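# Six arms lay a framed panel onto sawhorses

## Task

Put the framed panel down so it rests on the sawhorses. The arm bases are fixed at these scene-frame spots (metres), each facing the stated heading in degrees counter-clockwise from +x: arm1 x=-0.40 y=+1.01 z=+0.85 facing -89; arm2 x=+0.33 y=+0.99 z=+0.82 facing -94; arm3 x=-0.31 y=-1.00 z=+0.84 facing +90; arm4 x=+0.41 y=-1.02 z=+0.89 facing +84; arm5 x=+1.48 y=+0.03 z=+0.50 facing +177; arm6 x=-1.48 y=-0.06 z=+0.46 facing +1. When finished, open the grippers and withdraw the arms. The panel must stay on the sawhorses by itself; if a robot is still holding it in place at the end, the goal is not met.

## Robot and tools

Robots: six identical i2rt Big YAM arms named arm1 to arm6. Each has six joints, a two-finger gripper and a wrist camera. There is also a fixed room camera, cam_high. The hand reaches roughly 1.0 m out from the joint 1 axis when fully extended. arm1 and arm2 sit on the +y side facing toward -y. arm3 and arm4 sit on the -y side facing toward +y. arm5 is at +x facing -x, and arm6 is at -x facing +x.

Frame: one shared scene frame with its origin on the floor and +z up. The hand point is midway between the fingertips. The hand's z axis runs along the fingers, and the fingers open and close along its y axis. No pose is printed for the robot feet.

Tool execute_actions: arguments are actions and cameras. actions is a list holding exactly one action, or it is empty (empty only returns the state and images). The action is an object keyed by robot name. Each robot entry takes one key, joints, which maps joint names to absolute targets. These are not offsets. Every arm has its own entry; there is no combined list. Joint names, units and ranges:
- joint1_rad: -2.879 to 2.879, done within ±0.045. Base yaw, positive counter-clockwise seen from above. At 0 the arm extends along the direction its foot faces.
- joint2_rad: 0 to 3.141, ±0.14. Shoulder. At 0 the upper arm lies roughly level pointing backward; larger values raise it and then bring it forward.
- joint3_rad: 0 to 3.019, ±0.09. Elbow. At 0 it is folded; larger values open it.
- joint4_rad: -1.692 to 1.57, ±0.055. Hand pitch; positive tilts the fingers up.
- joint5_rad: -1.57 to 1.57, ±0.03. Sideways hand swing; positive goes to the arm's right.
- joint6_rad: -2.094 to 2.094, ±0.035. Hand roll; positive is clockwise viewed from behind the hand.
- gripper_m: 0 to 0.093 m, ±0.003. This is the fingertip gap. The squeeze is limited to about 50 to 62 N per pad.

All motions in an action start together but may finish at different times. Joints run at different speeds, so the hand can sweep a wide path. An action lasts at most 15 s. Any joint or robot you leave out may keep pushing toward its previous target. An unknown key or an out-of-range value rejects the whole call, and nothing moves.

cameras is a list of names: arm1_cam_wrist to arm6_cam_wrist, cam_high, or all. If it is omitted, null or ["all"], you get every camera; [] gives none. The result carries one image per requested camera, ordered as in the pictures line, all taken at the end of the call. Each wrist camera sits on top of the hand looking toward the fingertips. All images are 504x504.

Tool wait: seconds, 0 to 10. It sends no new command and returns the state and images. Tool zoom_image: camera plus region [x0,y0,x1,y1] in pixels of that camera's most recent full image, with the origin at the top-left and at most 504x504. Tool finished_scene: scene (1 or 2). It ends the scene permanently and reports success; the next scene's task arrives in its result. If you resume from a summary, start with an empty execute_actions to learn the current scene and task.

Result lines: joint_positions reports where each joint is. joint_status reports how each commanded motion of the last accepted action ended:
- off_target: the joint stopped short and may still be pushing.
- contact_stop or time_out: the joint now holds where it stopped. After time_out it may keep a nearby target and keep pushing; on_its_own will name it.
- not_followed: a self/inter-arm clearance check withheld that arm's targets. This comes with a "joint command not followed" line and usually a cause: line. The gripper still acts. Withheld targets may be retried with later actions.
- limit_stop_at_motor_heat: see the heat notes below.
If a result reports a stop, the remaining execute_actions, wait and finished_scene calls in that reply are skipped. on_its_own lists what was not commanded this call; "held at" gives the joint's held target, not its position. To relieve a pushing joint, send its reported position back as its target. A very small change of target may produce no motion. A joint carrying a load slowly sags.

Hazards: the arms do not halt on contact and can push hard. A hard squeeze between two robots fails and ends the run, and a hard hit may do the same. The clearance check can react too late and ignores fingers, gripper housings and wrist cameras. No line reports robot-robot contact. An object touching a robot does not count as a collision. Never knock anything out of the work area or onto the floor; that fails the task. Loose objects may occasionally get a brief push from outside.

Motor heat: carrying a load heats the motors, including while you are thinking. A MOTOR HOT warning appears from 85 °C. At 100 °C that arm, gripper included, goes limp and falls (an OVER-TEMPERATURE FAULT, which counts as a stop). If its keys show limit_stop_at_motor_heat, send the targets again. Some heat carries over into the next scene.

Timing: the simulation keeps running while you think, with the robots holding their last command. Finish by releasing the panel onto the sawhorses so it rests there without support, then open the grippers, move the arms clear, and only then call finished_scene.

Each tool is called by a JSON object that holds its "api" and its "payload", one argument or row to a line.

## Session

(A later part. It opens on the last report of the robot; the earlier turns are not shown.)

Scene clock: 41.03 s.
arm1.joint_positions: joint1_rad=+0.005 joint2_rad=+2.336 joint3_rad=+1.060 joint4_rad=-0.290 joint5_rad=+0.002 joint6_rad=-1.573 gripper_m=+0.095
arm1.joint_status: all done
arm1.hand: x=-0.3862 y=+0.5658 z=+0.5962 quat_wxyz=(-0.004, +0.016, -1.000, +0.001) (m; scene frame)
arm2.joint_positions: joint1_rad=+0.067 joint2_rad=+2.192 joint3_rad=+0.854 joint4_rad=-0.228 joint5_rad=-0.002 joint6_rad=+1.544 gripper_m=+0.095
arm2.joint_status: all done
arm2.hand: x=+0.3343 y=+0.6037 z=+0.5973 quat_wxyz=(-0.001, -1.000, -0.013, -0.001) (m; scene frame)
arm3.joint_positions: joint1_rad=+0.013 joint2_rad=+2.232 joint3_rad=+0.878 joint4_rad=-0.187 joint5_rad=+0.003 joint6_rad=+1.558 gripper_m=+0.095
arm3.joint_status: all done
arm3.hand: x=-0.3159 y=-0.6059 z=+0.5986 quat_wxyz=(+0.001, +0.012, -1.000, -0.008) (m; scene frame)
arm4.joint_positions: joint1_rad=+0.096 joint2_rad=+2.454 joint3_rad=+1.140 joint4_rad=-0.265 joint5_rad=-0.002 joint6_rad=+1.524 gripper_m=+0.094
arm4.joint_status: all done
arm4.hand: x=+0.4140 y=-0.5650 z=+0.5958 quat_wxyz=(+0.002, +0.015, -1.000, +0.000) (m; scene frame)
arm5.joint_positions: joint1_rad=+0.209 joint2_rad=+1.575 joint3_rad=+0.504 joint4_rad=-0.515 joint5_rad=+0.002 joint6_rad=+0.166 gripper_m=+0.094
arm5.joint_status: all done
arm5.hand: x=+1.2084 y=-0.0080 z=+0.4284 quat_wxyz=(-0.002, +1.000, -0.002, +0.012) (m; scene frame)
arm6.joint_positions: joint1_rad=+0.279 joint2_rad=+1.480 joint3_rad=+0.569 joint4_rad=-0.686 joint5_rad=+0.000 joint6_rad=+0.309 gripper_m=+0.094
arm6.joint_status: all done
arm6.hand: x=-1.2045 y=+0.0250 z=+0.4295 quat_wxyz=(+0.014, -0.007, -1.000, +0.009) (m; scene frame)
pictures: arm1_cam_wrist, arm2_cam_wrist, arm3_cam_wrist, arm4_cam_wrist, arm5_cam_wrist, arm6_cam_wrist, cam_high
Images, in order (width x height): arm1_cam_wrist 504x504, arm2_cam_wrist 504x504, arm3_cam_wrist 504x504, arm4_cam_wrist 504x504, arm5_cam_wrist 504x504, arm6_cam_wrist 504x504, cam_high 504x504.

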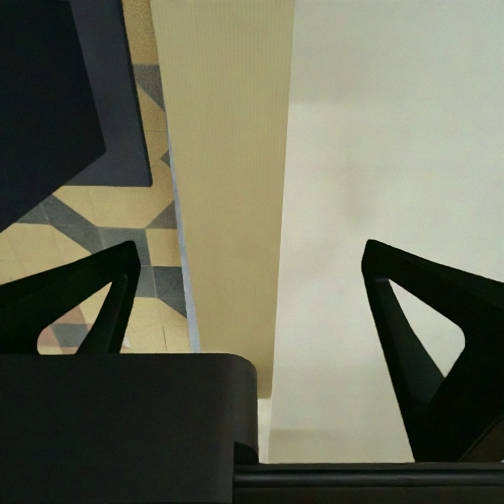

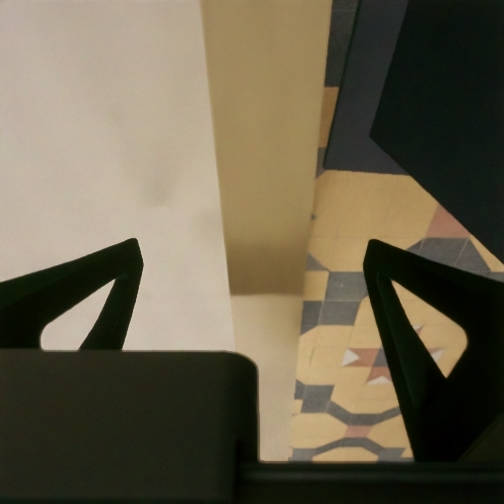

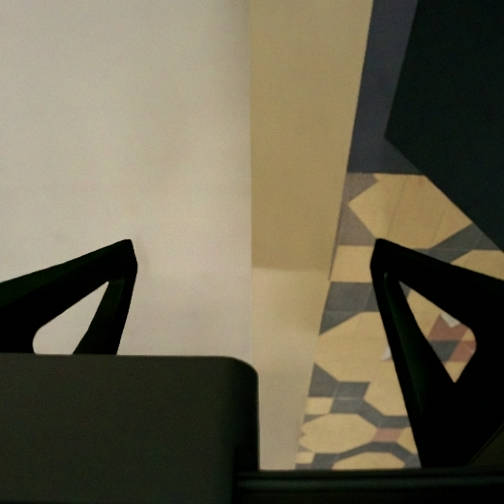

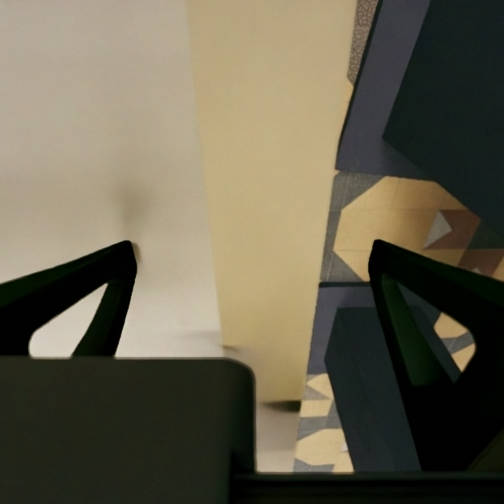

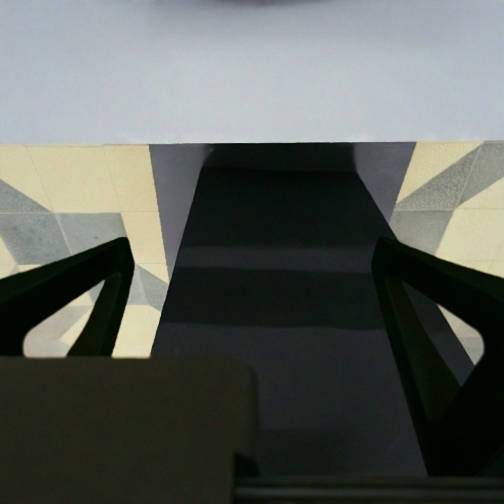

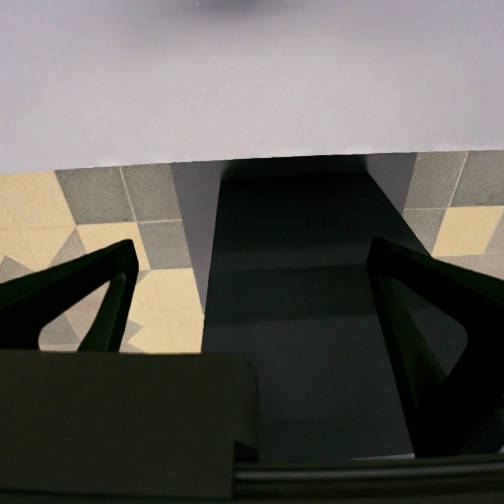

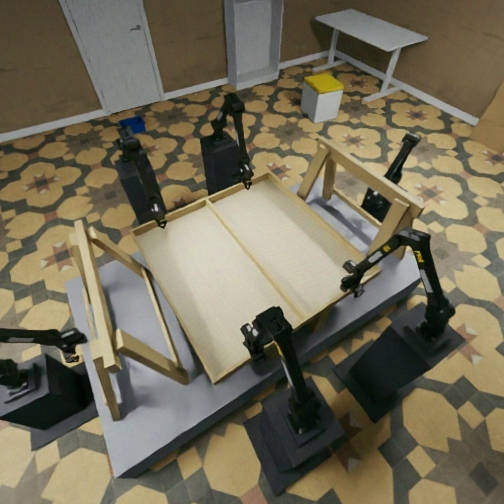

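{"api": "execute_actions", "payload": {
  "actions": [
    {"arm1": {"joints": {"gripper_m": 0.0, "joint3_rad": 1.054}}, "arm2": {"joints": {"gripper_m": 0.0, "joint3_rad": 0.846}}, "arm3": {"joints": {"gripper_m": 0.0, "joint3_rad": 0.862, "joint4_rad": -0.19}}, "arm4": {"joints": {"gripper_m": 0.0}}, "arm5": {"joints": {"joint4_rad": -0.20}}, "arm6": {"joints": {"joint4_rad": -0.375}}}
  ]
}}

Scene clock: 42.70 s.
arm1.joint_positions: joint1_rad=+0.005 joint2_rad=+2.336 joint3_rad=+1.054 joint4_rad=-0.287 joint5_rad=+0.002 joint6_rad=-1.574 gripper_m=+0.019
arm1.joint_status: gripper_m off_target (ended at +0.019, target +0.000); the others done
arm1.hand: x=-0.3863 y=+0.5686 z=+0.5955 quat_wxyz=(-0.004, +0.016, -1.000, -0.001) (m; scene frame)
arm2.joint_positions: joint1_rad=+0.068 joint2_rad=+2.192 joint3_rad=+0.847 joint4_rad=-0.225 joint5_rad=-0.001 joint6_rad=+1.527 gripper_m=+0.018
arm2.joint_status: gripper_m off_target (ended at +0.018, target +0.000); the others done
arm2.hand: x=+0.3344 y=+0.6071 z=+0.5967 quat_wxyz=(+0.000, -1.000, -0.021, +0.000) (m; scene frame)
arm3.joint_positions: joint1_rad=+0.013 joint2_rad=+2.232 joint3_rad=+0.864 joint4_rad=-0.188 joint5_rad=+0.003 joint6_rad=+1.559 gripper_m=+0.018
arm3.joint_status: gripper_m off_target (ended at +0.018, target +0.000); the others done
arm3.hand: x=-0.3157 y=-0.6152 z=+0.5975 quat_wxyz=(+0.001, +0.012, -1.000, +0.000) (m; scene frame)
arm4.joint_positions: joint1_rad=+0.096 joint2_rad=+2.454 joint3_rad=+1.139 joint4_rad=-0.263 joint5_rad=-0.001 joint6_rad=+1.514 gripper_m=+0.018
arm4.joint_status: gripper_m off_target (ended at +0.018, target +0.000)
arm4.hand: x=+0.4141 y=-0.5652 z=+0.5956 quat_wxyz=(+0.001, +0.020, -1.000, -0.001) (m; scene frame)
arm5.joint_positions: joint1_rad=+0.209 joint2_rad=+1.575 joint3_rad=+0.504 joint4_rad=-0.217 joint5_rad=+0.002 joint6_rad=+0.166 gripper_m=+0.094
arm5.joint_status: all done
arm5.hand: x=+1.1370 y=-0.0196 z=+0.4375 quat_wxyz=(+0.022, +0.991, -0.002, -0.135) (m; scene frame)
arm6.joint_positions: joint1_rad=+0.279 joint2_rad=+1.480 joint3_rad=+0.569 joint4_rad=-0.395 joint5_rad=+0.000 joint6_rad=+0.309 gripper_m=+0.094
arm6.joint_status: all done
arm6.hand: x=-1.1367 y=+0.0457 z=+0.4375 quat_wxyz=(-0.125, -0.006, -0.992, -0.034) (m; scene frame)
pictures: arm1_cam_wrist, arm2_cam_wrist, arm3_cam_wrist, arm4_cam_wrist, arm5_cam_wrist, arm6_cam_wrist, cam_high
Images, in order (width x height): arm1_cam_wrist 504x504, arm2_cam_wrist 504x504, arm3_cam_wrist 504x504, arm4_cam_wrist 504x504, arm5_cam_wrist 504x504, arm6_cam_wrist 504x504, cam_high 504x504.

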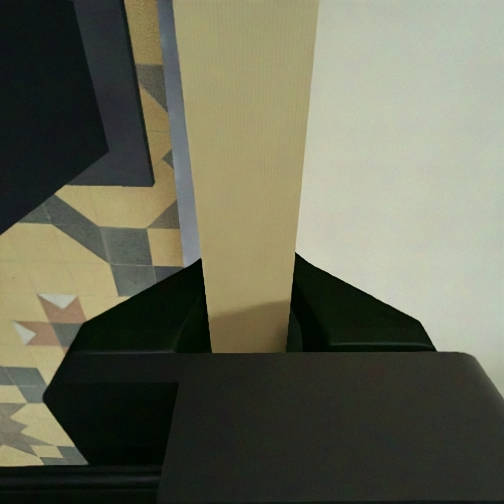

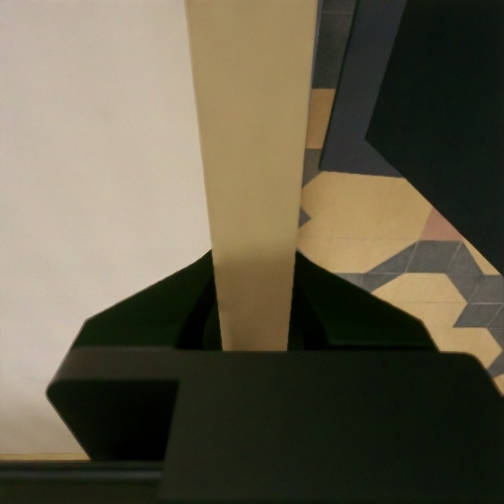

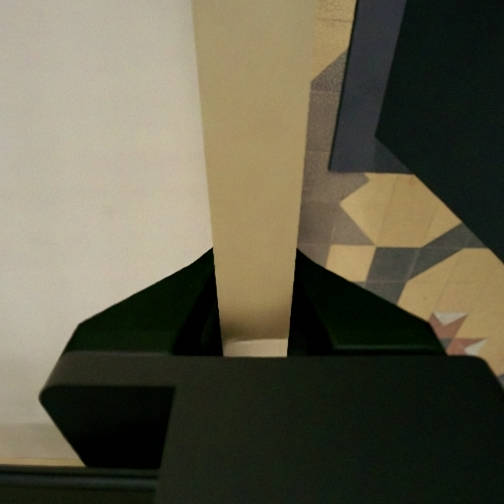

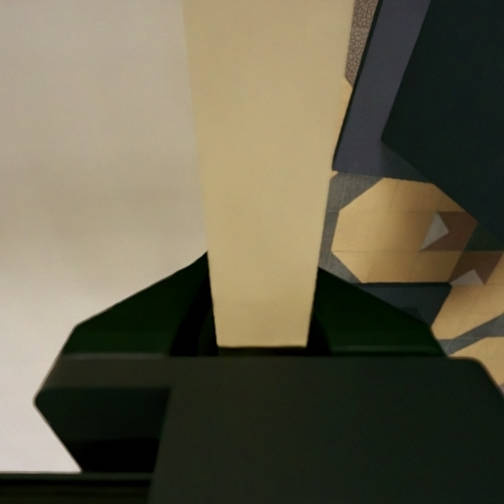

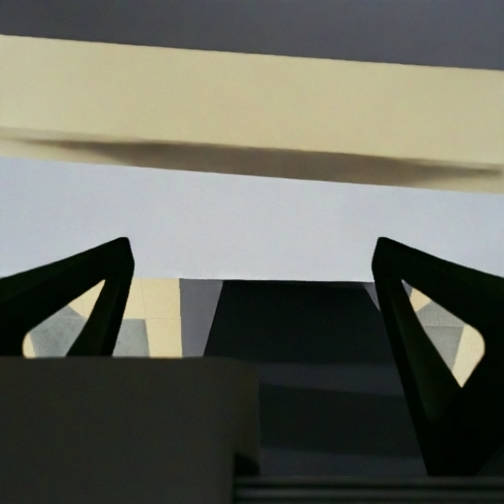

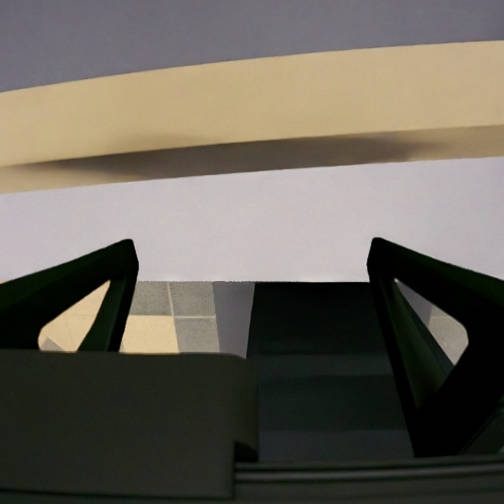

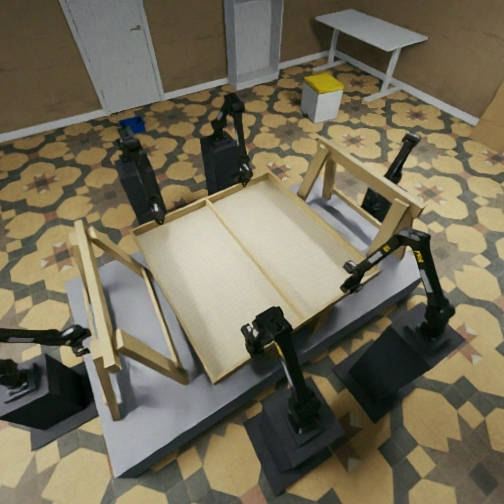

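{"api": "execute_actions", "payload": {
  "actions": [
    {"arm1": {"joints": {"joint2_rad": 2.227, "joint3_rad": 1.017, "joint4_rad": -0.359}}, "arm2": {"joints": {"joint2_rad": 2.07, "joint3_rad": 0.818, "joint4_rad": -0.318, "joint6_rad": 1.527}}, "arm3": {"joints": {"joint2_rad": 2.11, "joint3_rad": 0.831, "joint4_rad": -0.277}}, "arm4": {"joints": {"joint2_rad": 2.347, "joint3_rad": 1.09, "joint4_rad": -0.322}}}
  ],
  "cameras": ["arm1_cam_wrist", "arm4_cam_wrist", "cam_high"]
}}

Scene clock: 48.10 s.
arm1.joint_positions: joint1_rad=+0.005 joint2_rad=+2.320 joint3_rad=+1.043 joint4_rad=-0.289 joint5_rad=+0.002 joint6_rad=-1.575 gripper_m=+0.019
arm1.joint_status: joint4_rad time_out (moved -0.003 of -0.072); the others done
arm1.on_its_own: joint4_rad reads -0.289 and still pushes toward -0.359 since a time_out
arm1.hand: x=-0.3864 y=+0.5696 z=+0.6011 quat_wxyz=(-0.004, +0.017, -1.000, +0.001) (m; scene frame)
arm2.joint_positions: joint1_rad=+0.068 joint2_rad=+2.173 joint3_rad=+0.843 joint4_rad=-0.247 joint5_rad=+0.000 joint6_rad=+1.522 gripper_m=+0.018
arm2.joint_status: joint4_rad time_out (moved -0.022 of -0.093); the others done
arm2.on_its_own: joint4_rad reads -0.247 and still pushes toward -0.318 since a time_out
arm2.hand: x=+0.3342 y=+0.6090 z=+0.6032 quat_wxyz=(+0.004, -1.000, -0.024, +0.000) (m; scene frame)
arm3.joint_positions: joint1_rad=+0.013 joint2_rad=+2.209 joint3_rad=+0.862 joint4_rad=-0.214 joint5_rad=+0.003 joint6_rad=+1.559 gripper_m=+0.018
arm3.joint_status: joint4_rad time_out (moved -0.026 of -0.089); the others done
arm3.on_its_own: joint4_rad reads -0.214 and still pushes toward -0.277 since a time_out
arm3.hand: x=-0.3157 y=-0.6146 z=+0.6056 quat_wxyz=(+0.001, +0.012, -1.000, +0.003) (m; scene frame)
arm4.joint_positions: joint1_rad=+0.096 joint2_rad=+2.428 joint3_rad=+1.121 joint4_rad=-0.264 joint5_rad=-0.001 joint6_rad=+1.514 gripper_m=+0.018
arm4.joint_status: joint4_rad time_out (moved -0.001 of -0.059); the others done
arm4.on_its_own: joint4_rad reads -0.264 and still pushes toward -0.322 since a time_out
arm4.hand: x=+0.4141 y=-0.5653 z=+0.6052 quat_wxyz=(+0.001, +0.020, -1.000, -0.005) (m; scene frame)
arm5.joint_positions: joint1_rad=+0.209 joint2_rad=+1.575 joint3_rad=+0.504 joint4_rad=-0.217 joint5_rad=+0.002 joint6_rad=+0.166 gripper_m=+0.094
arm5.joint_status: not commanded
arm5.hand: x=+1.1370 y=-0.0196 z=+0.4375 quat_wxyz=(+0.022, +0.991, -0.002, -0.135) (m; scene frame)
arm6.joint_positions: joint1_rad=+0.279 joint2_rad=+1.480 joint3_rad=+0.569 joint4_rad=-0.395 joint5_rad=+0.000 joint6_rad=+0.309 gripper_m=+0.094
arm6.joint_status: not commanded
arm6.hand: x=-1.1367 y=+0.0457 z=+0.4375 quat_wxyz=(-0.125, -0.006, -0.992, -0.034) (m; scene frame)
pictures: arm1_cam_wrist, arm4_cam_wrist, cam_high
Images, in order (width x height): arm1_cam_wrist 504x504, arm4_cam_wrist 504x504, cam_high 504x504.

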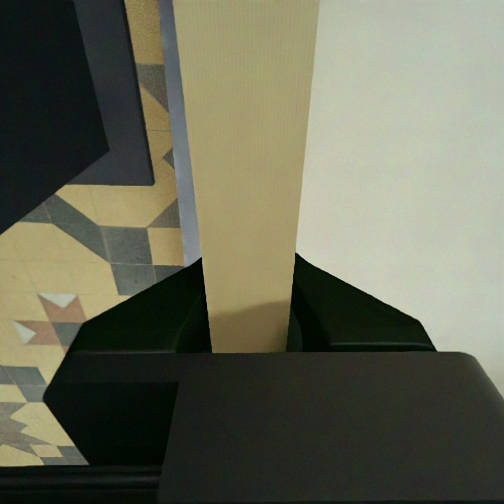

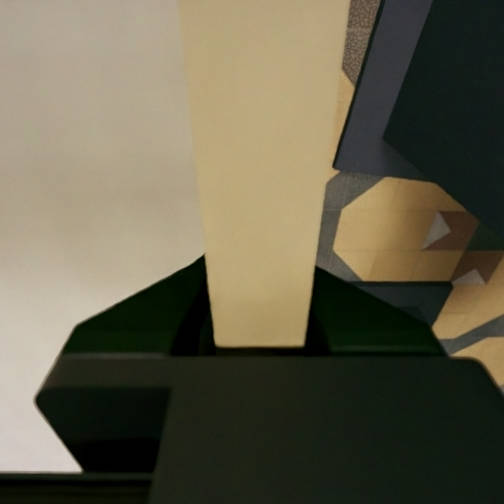

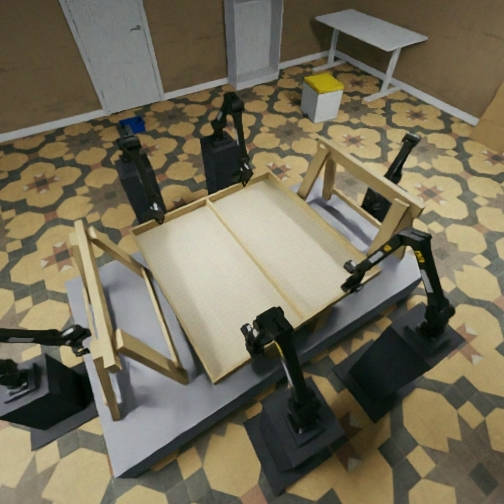

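{"api": "execute_actions", "payload": {
  "actions": [],
  "cameras": ["cam_high"]
}}

Scene clock: 49.77 s.
arm1.joint_positions: joint1_rad=+0.005 joint2_rad=+2.320 joint3_rad=+1.043 joint4_rad=-0.289 joint5_rad=+0.002 joint6_rad=-1.575 gripper_m=+0.019
arm1.joint_status: joint4_rad time_out (moved -0.003 of -0.072); the others done
arm1.on_its_own: joint4_rad reads -0.289 and still pushes toward -0.359 since a time_out
arm1.hand: x=-0.3864 y=+0.5696 z=+0.6011 quat_wxyz=(-0.004, +0.017, -1.000, +0.001) (m; scene frame)
arm2.joint_positions: joint1_rad=+0.068 joint2_rad=+2.173 joint3_rad=+0.843 joint4_rad=-0.247 joint5_rad=+0.000 joint6_rad=+1.522 gripper_m=+0.018
arm2.joint_status: joint4_rad time_out (moved -0.022 of -0.093); the others done
arm2.on_its_own: joint4_rad reads -0.247 and still pushes toward -0.318 since a time_out
arm2.hand: x=+0.3342 y=+0.6090 z=+0.6032 quat_wxyz=(+0.004, -1.000, -0.024, +0.000) (m; scene frame)
arm3.joint_positions: joint1_rad=+0.013 joint2_rad=+2.209 joint3_rad=+0.862 joint4_rad=-0.214 joint5_rad=+0.003 joint6_rad=+1.559 gripper_m=+0.018
arm3.joint_status: joint4_rad time_out (moved -0.026 of -0.089); the others done
arm3.on_its_own: joint4_rad reads -0.214 and still pushes toward -0.277 since a time_out
arm3.hand: x=-0.3157 y=-0.6146 z=+0.6056 quat_wxyz=(+0.001, +0.012, -1.000, +0.003) (m; scene frame)
arm4.joint_positions: joint1_rad=+0.096 joint2_rad=+2.428 joint3_rad=+1.121 joint4_rad=-0.264 joint5_rad=-0.001 joint6_rad=+1.514 gripper_m=+0.018
arm4.joint_status: joint4_rad time_out (moved -0.001 of -0.059); the others done
arm4.on_its_own: joint4_rad reads -0.264 and still pushes toward -0.322 since a time_out
arm4.hand: x=+0.4141 y=-0.5653 z=+0.6052 quat_wxyz=(+0.001, +0.020, -1.000, -0.005) (m; scene frame)
arm5.joint_positions: joint1_rad=+0.209 joint2_rad=+1.575 joint3_rad=+0.504 joint4_rad=-0.217 joint5_rad=+0.002 joint6_rad=+0.166 gripper_m=+0.094
arm5.joint_status: not commanded
arm5.hand: x=+1.1370 y=-0.0196 z=+0.4375 quat_wxyz=(+0.022, +0.991, -0.002, -0.135) (m; scene frame)
arm6.joint_positions: joint1_rad=+0.279 joint2_rad=+1.480 joint3_rad=+0.569 joint4_rad=-0.395 joint5_rad=+0.000 joint6_rad=+0.309 gripper_m=+0.094
arm6.joint_status: not commanded
arm6.hand: x=-1.1367 y=+0.0457 z=+0.4375 quat_wxyz=(-0.125, -0.006, -0.992, -0.034) (m; scene frame)
pictures: cam_high
Images, in order (width x height): cam_high 504x504.

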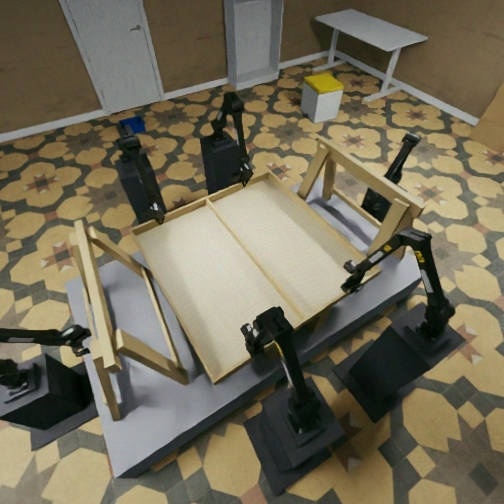

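{"api": "execute_actions", "payload": {
  "actions": [
    {"arm1":{"joints":{"joint2_rad":1.975,"joint3_rad":0.983,"joint4_rad":-0.481}},"arm2":{"joints":{"joint2_rad":1.796,"joint3_rad":0.799,"joint4_rad":-0.473}},"arm3":{"joints":{"joint2_rad":1.835,"joint3_rad":0.805,"joint4_rad":-0.427}},"arm4":{"joints":{"joint2_rad":2.100,"joint3_rad":1.039,"joint4_rad":-0.427}}}
  ],
  "cameras": ["cam_high"]
}}

Scene clock: 51.23 s.
arm1.joint_positions: joint1_rad=+0.005 joint2_rad=+2.058 joint3_rad=+0.967 joint4_rad=-0.460 joint5_rad=+0.000 joint6_rad=-1.575 gripper_m=+0.019
arm1.joint_status: all done
arm1.hand: x=-0.3871 y=+0.5704 z=+0.6995 quat_wxyz=(-0.005, +0.017, -1.000, +0.008) (m; scene frame)
arm2.joint_positions: joint1_rad=+0.068 joint2_rad=+1.888 joint3_rad=+0.787 joint4_rad=-0.452 joint5_rad=+0.003 joint6_rad=+1.521 gripper_m=+0.018
arm2.joint_status: all done
arm2.hand: x=+0.3337 y=+0.6084 z=+0.6989 quat_wxyz=(-0.008, -1.000, -0.025, +0.002) (m; scene frame)
arm3.joint_positions: joint1_rad=+0.013 joint2_rad=+1.923 joint3_rad=+0.800 joint4_rad=-0.407 joint5_rad=+0.003 joint6_rad=+1.559 gripper_m=+0.018
arm3.joint_status: all done
arm3.hand: x=-0.3153 y=-0.6107 z=+0.7022 quat_wxyz=(+0.002, +0.012, -1.000, -0.012) (m; scene frame)
arm4.joint_positions: joint1_rad=+0.096 joint2_rad=+2.179 joint3_rad=+1.032 joint4_rad=-0.409 joint5_rad=+0.000 joint6_rad=+1.513 gripper_m=+0.018
arm4.joint_status: all done
arm4.hand: x=+0.4144 y=-0.5637 z=+0.7012 quat_wxyz=(+0.000, +0.020, -1.000, -0.012) (m; scene frame)
arm5.joint_positions: joint1_rad=+0.209 joint2_rad=+1.575 joint3_rad=+0.504 joint4_rad=-0.217 joint5_rad=+0.002 joint6_rad=+0.166 gripper_m=+0.094
arm5.joint_status: not commanded
arm5.hand: x=+1.1370 y=-0.0196 z=+0.4375 quat_wxyz=(+0.022, +0.991, -0.002, -0.135) (m; scene frame)
arm6.joint_positions: joint1_rad=+0.279 joint2_rad=+1.480 joint3_rad=+0.569 joint4_rad=-0.395 joint5_rad=+0.000 joint6_rad=+0.309 gripper_m=+0.094
arm6.joint_status: not commanded
arm6.hand: x=-1.1367 y=+0.0457 z=+0.4375 quat_wxyz=(-0.125, -0.006, -0.992, -0.034) (m; scene frame)
pictures: cam_high
Images, in order (width x height): cam_high 504x504.

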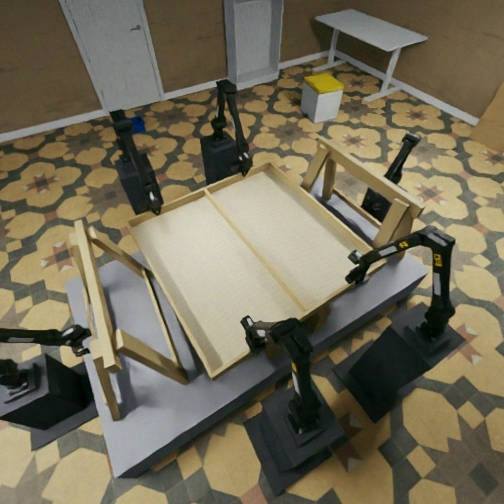

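{"api": "execute_actions", "payload": {
  "actions": [
    {"arm1":{"joints":{"joint2_rad":1.707,"joint3_rad":1.017,"joint4_rad":-0.789}},"arm2":{"joints":{"joint2_rad":1.507,"joint3_rad":0.870,"joint4_rad":-0.839}},"arm3":{"joints":{"joint2_rad":1.540,"joint3_rad":0.859,"joint4_rad":-0.792}},"arm4":{"joints":{"joint2_rad":1.821,"joint3_rad":1.031,"joint4_rad":-0.712}}}
  ],
  "cameras": ["cam_high"]
}}

Scene clock: 52.77 s.
arm1.joint_positions: joint1_rad=+0.004 joint2_rad=+1.775 joint3_rad=+0.977 joint4_rad=-0.750 joint5_rad=+0.001 joint6_rad=-1.578 gripper_m=+0.019
arm1.joint_status: all done
arm1.hand: x=-0.3889 y=+0.5727 z=+0.8193 quat_wxyz=(-0.004, +0.018, -1.000, +0.010) (m; scene frame)
arm2.joint_positions: joint1_rad=+0.064 joint2_rad=+1.579 joint3_rad=+0.827 joint4_rad=-0.784 joint5_rad=+0.004 joint6_rad=+1.518 gripper_m=+0.018
arm2.joint_status: all done
arm2.hand: x=+0.3321 y=+0.6097 z=+0.8182 quat_wxyz=(-0.016, -1.000, -0.024, +0.003) (m; scene frame)
arm3.joint_positions: joint1_rad=+0.012 joint2_rad=+1.618 joint3_rad=+0.834 joint4_rad=-0.738 joint5_rad=+0.004 joint6_rad=+1.555 gripper_m=+0.018
arm3.joint_status: all done
arm3.hand: x=-0.3143 y=-0.6104 z=+0.8199 quat_wxyz=(+0.001, +0.014, -1.000, -0.016) (m; scene frame)
arm4.joint_positions: joint1_rad=+0.096 joint2_rad=+1.893 joint3_rad=+1.016 joint4_rad=-0.680 joint5_rad=+0.004 joint6_rad=+1.511 gripper_m=+0.018
arm4.joint_status: all done
arm4.hand: x=+0.4151 y=-0.5656 z=+0.8215 quat_wxyz=(-0.002, +0.022, -1.000, -0.011) (m; scene frame)
arm5.joint_positions: joint1_rad=+0.209 joint2_rad=+1.575 joint3_rad=+0.504 joint4_rad=-0.217 joint5_rad=+0.002 joint6_rad=+0.166 gripper_m=+0.094
arm5.joint_status: not commanded
arm5.hand: x=+1.1370 y=-0.0196 z=+0.4375 quat_wxyz=(+0.022, +0.991, -0.002, -0.135) (m; scene frame)
arm6.joint_positions: joint1_rad=+0.279 joint2_rad=+1.480 joint3_rad=+0.569 joint4_rad=-0.395 joint5_rad=+0.000 joint6_rad=+0.309 gripper_m=+0.094
arm6.joint_status: not commanded
arm6.hand: x=-1.1367 y=+0.0457 z=+0.4375 quat_wxyz=(-0.125, -0.006, -0.992, -0.034) (m; scene frame)
pictures: cam_high
Images, in order (width x height): cam_high 504x504.

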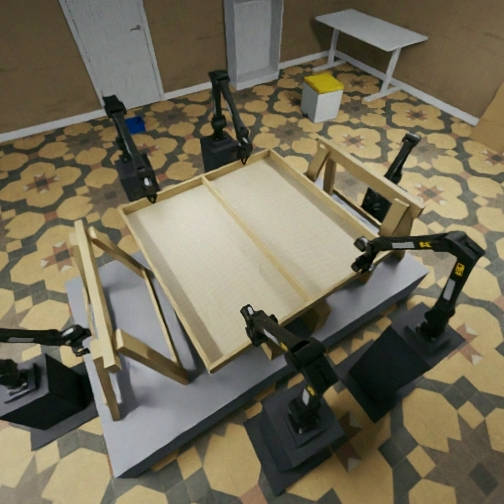

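{"api": "execute_actions", "payload": {
  "actions": [
    {"arm1":{"joints":{"joint2_rad":1.523,"joint3_rad":1.168,"joint4_rad":-1.114}},"arm2":{"joints":{"joint2_rad":1.336,"joint3_rad":1.061,"joint4_rad":-1.195}},"arm3":{"joints":{"joint2_rad":1.350,"joint3_rad":1.038,"joint4_rad":-1.146}},"arm4":{"joints":{"joint2_rad":1.605,"joint3_rad":1.140,"joint4_rad":-1.021}},"arm5":{"joints":{"joint1_rad":0.181,"joint2_rad":1.680,"joint3_rad":0.728,"joint4_rad":-0.335,"joint6_rad":0.135}},"arm6":{"joints":{"joint1_rad":0.2275,"joint2_rad":1.612,"joint3_rad":0.792,"joint4_rad":-0.485,"joint6_rad":0.258}}}
  ],
  "cameras": ["cam_high","arm5_cam_wrist","arm6_cam_wrist"]
}}

Scene clock: 56.17 s.
arm1.joint_positions: joint1_rad=+0.004 joint2_rad=+1.601 joint3_rad=+1.096 joint4_rad=-1.048 joint5_rad=-0.004 joint6_rad=-1.578 gripper_m=+0.019
arm1.joint_status: joint4_rad time_out (moved -0.299 of -0.364); the others done
arm1.on_its_own: joint4_rad reads -1.048 and still pushes toward -1.114 since a time_out
arm1.hand: x=-0.3891 y=+0.5702 z=+0.9271 quat_wxyz=(-0.007, +0.018, -1.000, +0.007) (m; scene frame)
arm2.joint_positions: joint1_rad=+0.064 joint2_rad=+1.422 joint3_rad=+0.991 joint4_rad=-1.118 joint5_rad=+0.004 joint6_rad=+1.517 gripper_m=+0.018
arm2.joint_status: joint4_rad time_out (moved -0.333 of -0.411); the others done
arm2.on_its_own: joint4_rad reads -1.118 and still pushes toward -1.195 since a time_out
arm2.hand: x=+0.3321 y=+0.6044 z=+0.9258 quat_wxyz=(-0.010, -1.000, -0.025, +0.002) (m; scene frame)
arm3.joint_positions: joint1_rad=+0.012 joint2_rad=+1.434 joint3_rad=+0.967 joint4_rad=-1.078 joint5_rad=+0.001 joint6_rad=+1.555 gripper_m=+0.018
arm3.joint_status: joint4_rad time_out (moved -0.340 of -0.408); the others done
arm3.on_its_own: joint4_rad reads -1.078 and still pushes toward -1.146 since a time_out
arm3.hand: x=-0.3142 y=-0.6140 z=+0.9270 quat_wxyz=(+0.002, +0.014, -1.000, -0.005) (m; scene frame)
arm4.joint_positions: joint1_rad=+0.096 joint2_rad=+1.677 joint3_rad=+1.072 joint4_rad=-0.957 joint5_rad=+0.004 joint6_rad=+1.511 gripper_m=+0.018
arm4.joint_status: joint4_rad time_out (moved -0.278 of -0.341); the others done
arm4.on_its_own: joint4_rad reads -0.957 and still pushes toward -1.021 since a time_out
arm4.hand: x=+0.4152 y=-0.5748 z=+0.9294 quat_wxyz=(-0.002, +0.022, -1.000, -0.009) (m; scene frame)
arm5.joint_positions: joint1_rad=+0.185 joint2_rad=+1.678 joint3_rad=+0.635 joint4_rad=-0.357 joint5_rad=+0.000 joint6_rad=+0.162 gripper_m=+0.094
arm5.joint_status: joint3_rad time_out (moved +0.131 of +0.224); the others done
arm5.on_its_own: joint3_rad reads +0.635 and still pushes toward +0.728 since a time_out
arm5.hand: x=+1.1152 y=-0.0148 z=+0.4273 quat_wxyz=(+0.013, +0.997, -0.012, -0.080) (m; scene frame)
arm6.joint_positions: joint1_rad=+0.229 joint2_rad=+1.606 joint3_rad=+0.695 joint4_rad=-0.504 joint5_rad=-0.006 joint6_rad=+0.229 gripper_m=+0.094
arm6.joint_status: joint3_rad time_out (moved +0.127 of +0.223); the others done
arm6.on_its_own: joint3_rad reads +0.695 and still pushes toward +0.792 since a time_out
arm6.hand: x=-1.1109 y=+0.0350 z=+0.4251 quat_wxyz=(-0.074, +0.009, -0.997, -0.016) (m; scene frame)
pictures: arm5_cam_wrist, arm6_cam_wrist, cam_high
Images, in order (width x height): arm5_cam_wrist 504x504, arm6_cam_wrist 504x504, cam_high 504x504.

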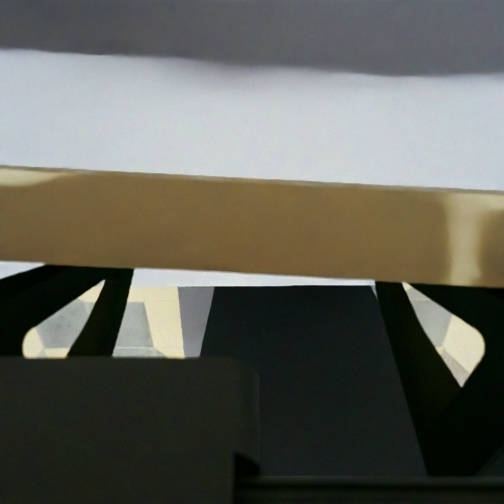

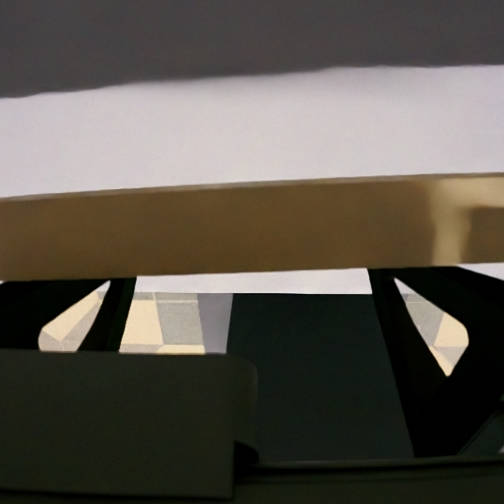

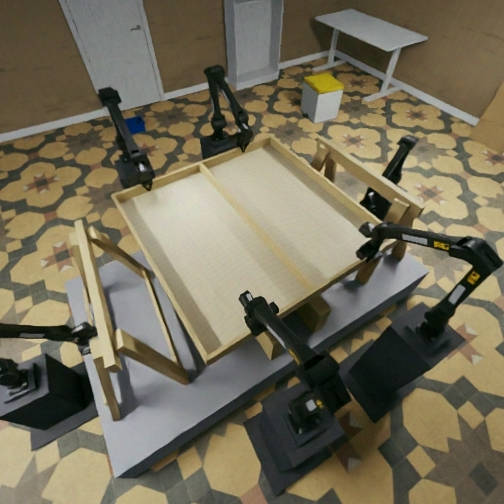

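{"api": "execute_actions", "payload": {
  "actions": [
    {"arm1":{"joints":{"joint2_rad":1.415,"joint3_rad":1.415,"joint4_rad":-1.413}},"arm2":{"joints":{"joint2_rad":1.251,"joint3_rad":1.340,"joint4_rad":-1.505}},"arm3":{"joints":{"joint2_rad":1.258,"joint3_rad":1.313,"joint4_rad":-1.456}},"arm4":{"joints":{"joint2_rad":1.470,"joint3_rad":1.362,"joint4_rad":-1.318}},"arm5":{"joints":{"joint2_rad":1.672,"joint3_rad":0.92,"joint4_rad":-0.25}},"arm6":{"joints":{"joint2_rad":1.61,"joint3_rad":0.98,"joint4_rad":-0.40}}}
  ],
  "cameras": ["cam_high","arm5_cam_wrist","arm6_cam_wrist"]
}}

Scene clock: 61.03 s.
arm1.joint_positions: joint1_rad=+0.004 joint2_rad=+1.493 joint3_rad=+1.298 joint4_rad=-1.373 joint5_rad=-0.004 joint6_rad=-1.579 gripper_m=+0.019
arm1.joint_status: joint3_rad time_out (moved +0.202 of +0.319); the others done
arm1.on_its_own: joint3_rad reads +1.298 and still pushes toward +1.410 since a time_out
arm1.hand: x=-0.3903 y=+0.5740 z=+1.0443 quat_wxyz=(-0.007, +0.018, -1.000, +0.000) (m; scene frame)
arm2.joint_positions: joint1_rad=+0.064 joint2_rad=+1.344 joint3_rad=+1.230 joint4_rad=-1.450 joint5_rad=+0.009 joint6_rad=+1.511 gripper_m=+0.019
arm2.joint_status: joint3_rad time_out (moved +0.238 of +0.349); joint4_rad time_out (moved -0.332 of -0.387); the others done
arm2.on_its_own: joint3_rad reads +1.230 and still pushes toward +1.340 since a time_out; joint4_rad reads -1.450 and still pushes toward -1.505 since a time_out
arm2.hand: x=+0.3310 y=+0.6056 z=+1.0416 quat_wxyz=(-0.003, -1.000, -0.027, +0.005) (m; scene frame)
arm3.joint_positions: joint1_rad=+0.012 joint2_rad=+1.347 joint3_rad=+1.199 joint4_rad=-1.410 joint5_rad=+0.000 joint6_rad=+1.555 gripper_m=+0.018
arm3.joint_status: joint3_rad time_out (moved +0.232 of +0.346); the others done
arm3.on_its_own: joint3_rad reads +1.199 and still pushes toward +1.311 since a time_out
arm3.hand: x=-0.3137 y=-0.6119 z=+1.0425 quat_wxyz=(+0.003, +0.014, -1.000, +0.001) (m; scene frame)
arm4.joint_positions: joint1_rad=+0.096 joint2_rad=+1.545 joint3_rad=+1.244 joint4_rad=-1.271 joint5_rad=+0.004 joint6_rad=+1.509 gripper_m=+0.018
arm4.joint_status: joint3_rad time_out (moved +0.172 of +0.290); the others done
arm4.on_its_own: joint3_rad reads +1.244 and still pushes toward +1.356 since a time_out
arm4.hand: x=+0.4155 y=-0.5770 z=+1.0444 quat_wxyz=(-0.002, +0.022, -1.000, -0.004) (m; scene frame)
arm5.joint_positions: joint1_rad=+0.182 joint2_rad=+1.699 joint3_rad=+0.770 joint4_rad=-0.360 joint5_rad=-0.003 joint6_rad=+0.190 gripper_m=+0.094
arm5.joint_status: joint3_rad time_out (moved +0.135 of +0.285); joint4_rad time_out (moved -0.002 of +0.107); the others done
arm5.on_its_own: joint3_rad reads +0.770 and still pushes toward +0.883 since a time_out; joint4_rad reads -0.360 and still pushes toward -0.250 since a time_out
arm5.hand: x=+1.0444 y=-0.0237 z=+0.4546 quat_wxyz=(+0.024, +0.990, -0.027, -0.135) (m; scene frame)
arm6.joint_positions: joint1_rad=+0.236 joint2_rad=+1.635 joint3_rad=+0.871 joint4_rad=-0.484 joint5_rad=-0.011 joint6_rad=+0.252 gripper_m=+0.094
arm6.joint_status: joint3_rad time_out (moved +0.176 of +0.285); joint4_rad time_out (moved +0.019 of +0.104); the others done
arm6.on_its_own: joint3_rad reads +0.871 and still pushes toward +0.980 since a time_out; joint4_rad reads -0.484 and still pushes toward -0.400 since a time_out
arm6.hand: x=-1.0225 y=+0.0621 z=+0.4691 quat_wxyz=(-0.153, +0.002, -0.987, -0.040) (m; scene frame)
pictures: arm5_cam_wrist, arm6_cam_wrist, cam_high
Images, in order (width x height): arm5_cam_wrist 504x504, arm6_cam_wrist 504x504, cam_high 504x504.

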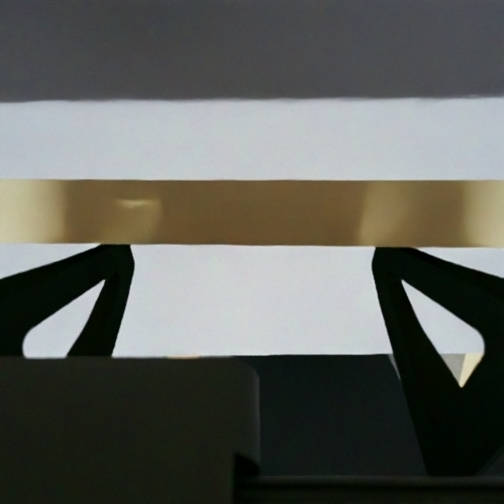

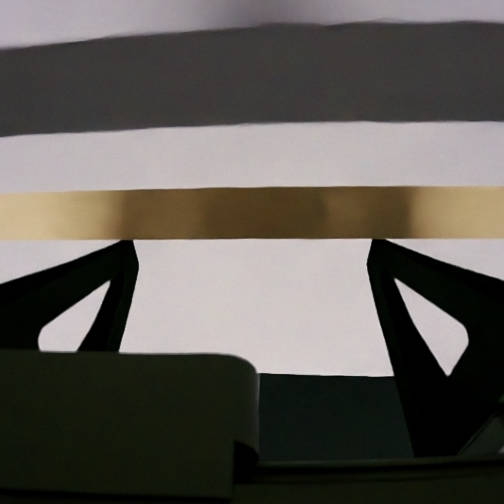

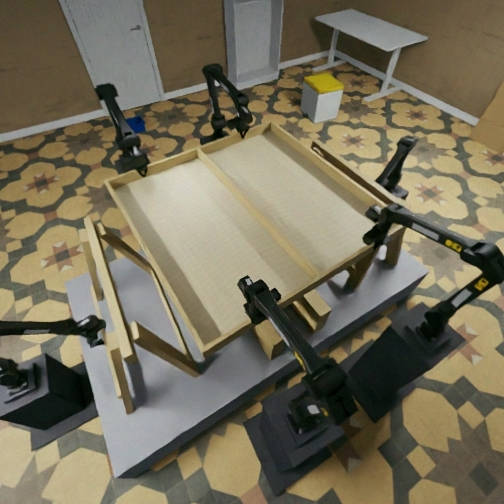

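{"api": "execute_actions", "payload": {
  "actions": [
    {"arm1":{"joints":{"joint2_rad":1.365}},"arm2":{"joints":{"joint2_rad":1.195}},"arm3":{"joints":{"joint2_rad":1.203}},"arm4":{"joints":{"joint2_rad":1.42}},"arm5":{"joints":{"joint1_rad":0.1155,"joint2_rad":1.907,"joint3_rad":1.235,"joint4_rad":-0.335,"joint6_rad":0.09}},"arm6":{"joints":{"joint1_rad":0.1736,"joint2_rad":1.86,"joint3_rad":1.26,"joint4_rad":-0.48,"joint6_rad":0.2025}}}
  ],
  "cameras": ["cam_high","arm5_cam_wrist","arm6_cam_wrist"]
}}

Scene clock: 64.90 s.
arm1.joint_positions: joint1_rad=+0.004 joint2_rad=+1.492 joint3_rad=+1.298 joint4_rad=-1.373 joint5_rad=-0.004 joint6_rad=-1.579 gripper_m=+0.019
arm1.joint_status: all done
arm1.on_its_own: joint3_rad reads +1.298 and still pushes toward +1.410 since a time_out
arm1.hand: x=-0.3903 y=+0.5740 z=+1.0446 quat_wxyz=(-0.007, +0.018, -1.000, +0.000) (m; scene frame)
arm2.joint_positions: joint1_rad=+0.064 joint2_rad=+1.339 joint3_rad=+1.230 joint4_rad=-1.448 joint5_rad=+0.009 joint6_rad=+1.511 gripper_m=+0.019
arm2.joint_status: joint2_rad time_out (moved -0.005 of -0.149)
arm2.on_its_own: joint2_rad reads +1.339 and still pushes toward +1.195 since a time_out; joint3_rad reads +1.230 and still pushes toward +1.340 since a time_out; joint4_rad reads -1.448 and still pushes toward -1.505 since a time_out
arm2.hand: x=+0.3311 y=+0.6056 z=+1.0434 quat_wxyz=(-0.006, -1.000, -0.027, +0.005) (m; scene frame)
arm3.joint_positions: joint1_rad=+0.012 joint2_rad=+1.336 joint3_rad=+1.199 joint4_rad=-1.410 joint5_rad=+0.000 joint6_rad=+1.555 gripper_m=+0.018
arm3.joint_status: all done
arm3.on_its_own: joint3_rad reads +1.199 and still pushes toward +1.311 since a time_out
arm3.hand: x=-0.3137 y=-0.6126 z=+1.0465 quat_wxyz=(+0.003, +0.014, -1.000, -0.004) (m; scene frame)
arm4.joint_positions: joint1_rad=+0.096 joint2_rad=+1.532 joint3_rad=+1.244 joint4_rad=-1.271 joint5_rad=+0.005 joint6_rad=+1.509 gripper_m=+0.018
arm4.joint_status: all done
arm4.on_its_own: joint3_rad reads +1.244 and still pushes toward +1.356 since a time_out
arm4.hand: x=+0.4156 y=-0.5774 z=+1.0500 quat_wxyz=(-0.002, +0.022, -1.000, -0.011) (m; scene frame)
arm5.joint_positions: joint1_rad=+0.126 joint2_rad=+1.932 joint3_rad=+1.125 joint4_rad=-0.415 joint5_rad=-0.005 joint6_rad=+0.108 gripper_m=+0.094
arm5.joint_status: joint3_rad time_out (moved +0.355 of +0.465); joint4_rad time_out (moved -0.055 of +0.025); the others done
arm5.on_its_own: joint3_rad reads +1.125 and still pushes toward +1.235 since a time_out; joint4_rad reads -0.415 and still pushes toward -0.335 since a time_out
arm5.hand: x=+0.9097 y=-0.0105 z=+0.4517 quat_wxyz=(+0.019, +0.985, -0.014, -0.168) (m; scene frame)
arm6.joint_positions: joint1_rad=+0.190 joint2_rad=+1.862 joint3_rad=+1.184 joint4_rad=-0.534 joint5_rad=-0.010 joint6_rad=+0.209 gripper_m=+0.094
arm6.joint_status: all done
arm6.hand: x=-0.9083 y=+0.0635 z=+0.4658 quat_wxyz=(-0.172, +0.000, -0.984, -0.036) (m; scene frame)
pictures: arm5_cam_wrist, arm6_cam_wrist, cam_high
Images, in order (width x height): arm5_cam_wrist 504x504, arm6_cam_wrist 504x504, cam_high 504x504.

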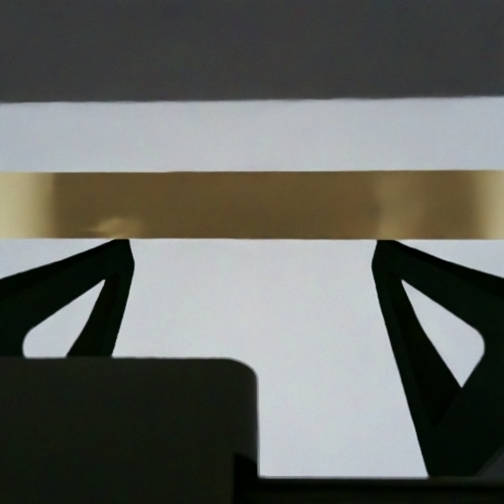

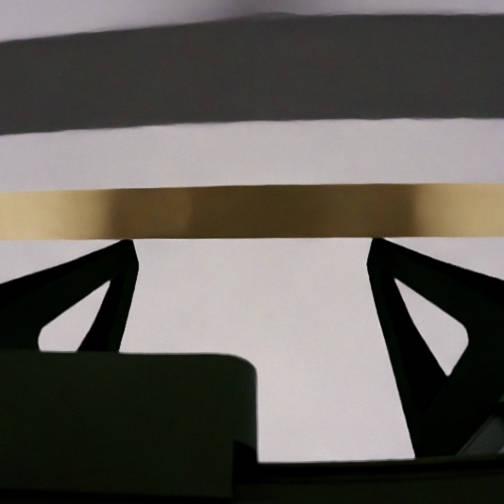

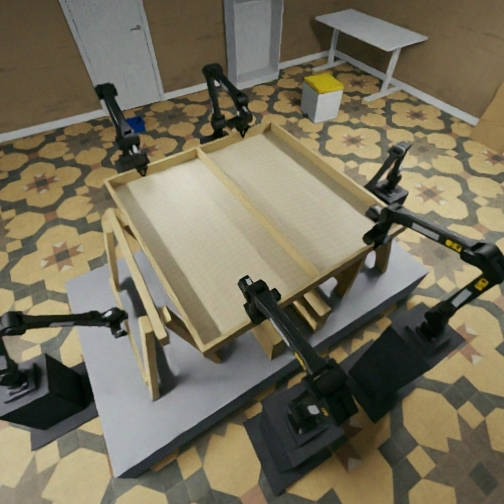

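{"api": "zoom_image", "payload": {
  "camera": "cam_high",
  "region": [70, 170, 250, 400]
}}

{"api": "execute_actions", "payload": {
  "actions": [
    {"arm1":{"joints":{"joint2_rad":1.385,"joint3_rad":1.52,"joint4_rad":-1.50}},"arm2":{"joints":{"joint2_rad":1.23,"joint3_rad":1.455,"joint4_rad":-1.59}},"arm3":{"joints":{"joint2_rad":1.235,"joint3_rad":1.425,"joint4_rad":-1.545}},"arm4":{"joints":{"joint2_rad":1.435,"joint3_rad":1.455,"joint4_rad":-1.40}}}
  ],
  "cameras": ["cam_high"]
}}

Region (70, 170, 250, 400) of cam_high's 504x504 image, scaled by 2.191, with more detail than that image has; it fills the left 394 columns of this view, and the rest is white.

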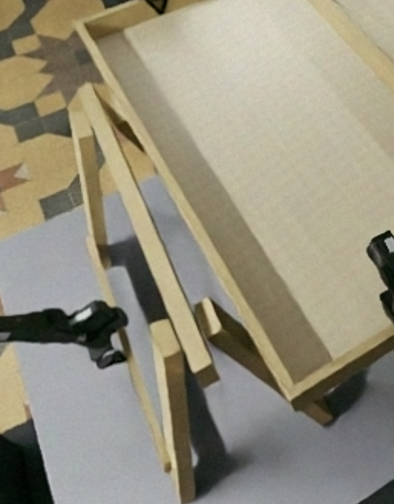

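Scene clock: 70.90 s.
arm1.joint_positions: joint1_rad=+0.004 joint2_rad=+1.479 joint3_rad=+1.371 joint4_rad=-1.465 joint5_rad=-0.003 joint6_rad=-1.580 gripper_m=+0.019
arm1.joint_status: joint3_rad time_out (moved +0.073 of +0.222); the others done
arm1.on_its_own: joint3_rad reads +1.371 and still pushes toward +1.483 since a time_out
arm1.hand: x=-0.3909 y=+0.5756 z=+1.0774 quat_wxyz=(-0.007, +0.019, -1.000, -0.003) (m; scene frame)
arm2.joint_positions: joint1_rad=+0.063 joint2_rad=+1.339 joint3_rad=+1.310 joint4_rad=-1.542 joint5_rad=+0.011 joint6_rad=+1.511 gripper_m=+0.019
arm2.joint_status: joint3_rad time_out (moved +0.081 of +0.225); the others done
arm2.on_its_own: joint3_rad reads +1.310 and still pushes toward +1.423 since a time_out
arm2.hand: x=+0.3305 y=+0.6068 z=+1.0741 quat_wxyz=(+0.001, -1.000, -0.027, +0.006) (m; scene frame)
arm3.joint_positions: joint1_rad=+0.012 joint2_rad=+1.338 joint3_rad=+1.279 joint4_rad=-1.502 joint5_rad=+0.001 joint6_rad=+1.555 gripper_m=+0.018
arm3.joint_status: joint3_rad time_out (moved +0.080 of +0.226); the others done
arm3.on_its_own: joint3_rad reads +1.279 and still pushes toward +1.392 since a time_out
arm3.hand: x=-0.3133 y=-0.6118 z=+1.0760 quat_wxyz=(+0.002, +0.014, -1.000, +0.003) (m; scene frame)
arm4.joint_positions: joint1_rad=+0.095 joint2_rad=+1.522 joint3_rad=+1.307 joint4_rad=-1.355 joint5_rad=+0.004 joint6_rad=+1.507 gripper_m=+0.018
arm4.joint_status: joint3_rad time_out (moved +0.063 of +0.211); the others done
arm4.on_its_own: joint3_rad reads +1.307 and still pushes toward +1.420 since a time_out
arm4.hand: x=+0.4158 y=-0.5773 z=+1.0776 quat_wxyz=(-0.002, +0.023, -1.000, -0.005) (m; scene frame)
arm5.joint_positions: joint1_rad=+0.126 joint2_rad=+1.932 joint3_rad=+1.125 joint4_rad=-0.415 joint5_rad=-0.005 joint6_rad=+0.108 gripper_m=+0.094
arm5.joint_status: not commanded
arm5.on_its_own: joint3_rad reads +1.125 and still pushes toward +1.235 since a time_out; joint4_rad reads -0.415 and still pushes toward -0.335 since a time_out
arm5.hand: x=+0.9097 y=-0.0105 z=+0.4517 quat_wxyz=(+0.019, +0.985, -0.014, -0.168) (m; scene frame)
arm6.joint_positions: joint1_rad=+0.190 joint2_rad=+1.862 joint3_rad=+1.184 joint4_rad=-0.534 joint5_rad=-0.010 joint6_rad=+0.209 gripper_m=+0.094
arm6.joint_status: not commanded
arm6.hand: x=-0.9083 y=+0.0635 z=+0.4658 quat_wxyz=(-0.172, +0.000, -0.984, -0.036) (m; scene frame)
pictures: cam_high
Images, in order (width x height): cam_high 504x504.

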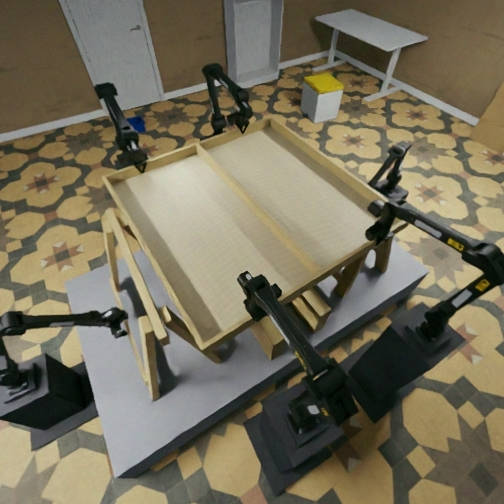

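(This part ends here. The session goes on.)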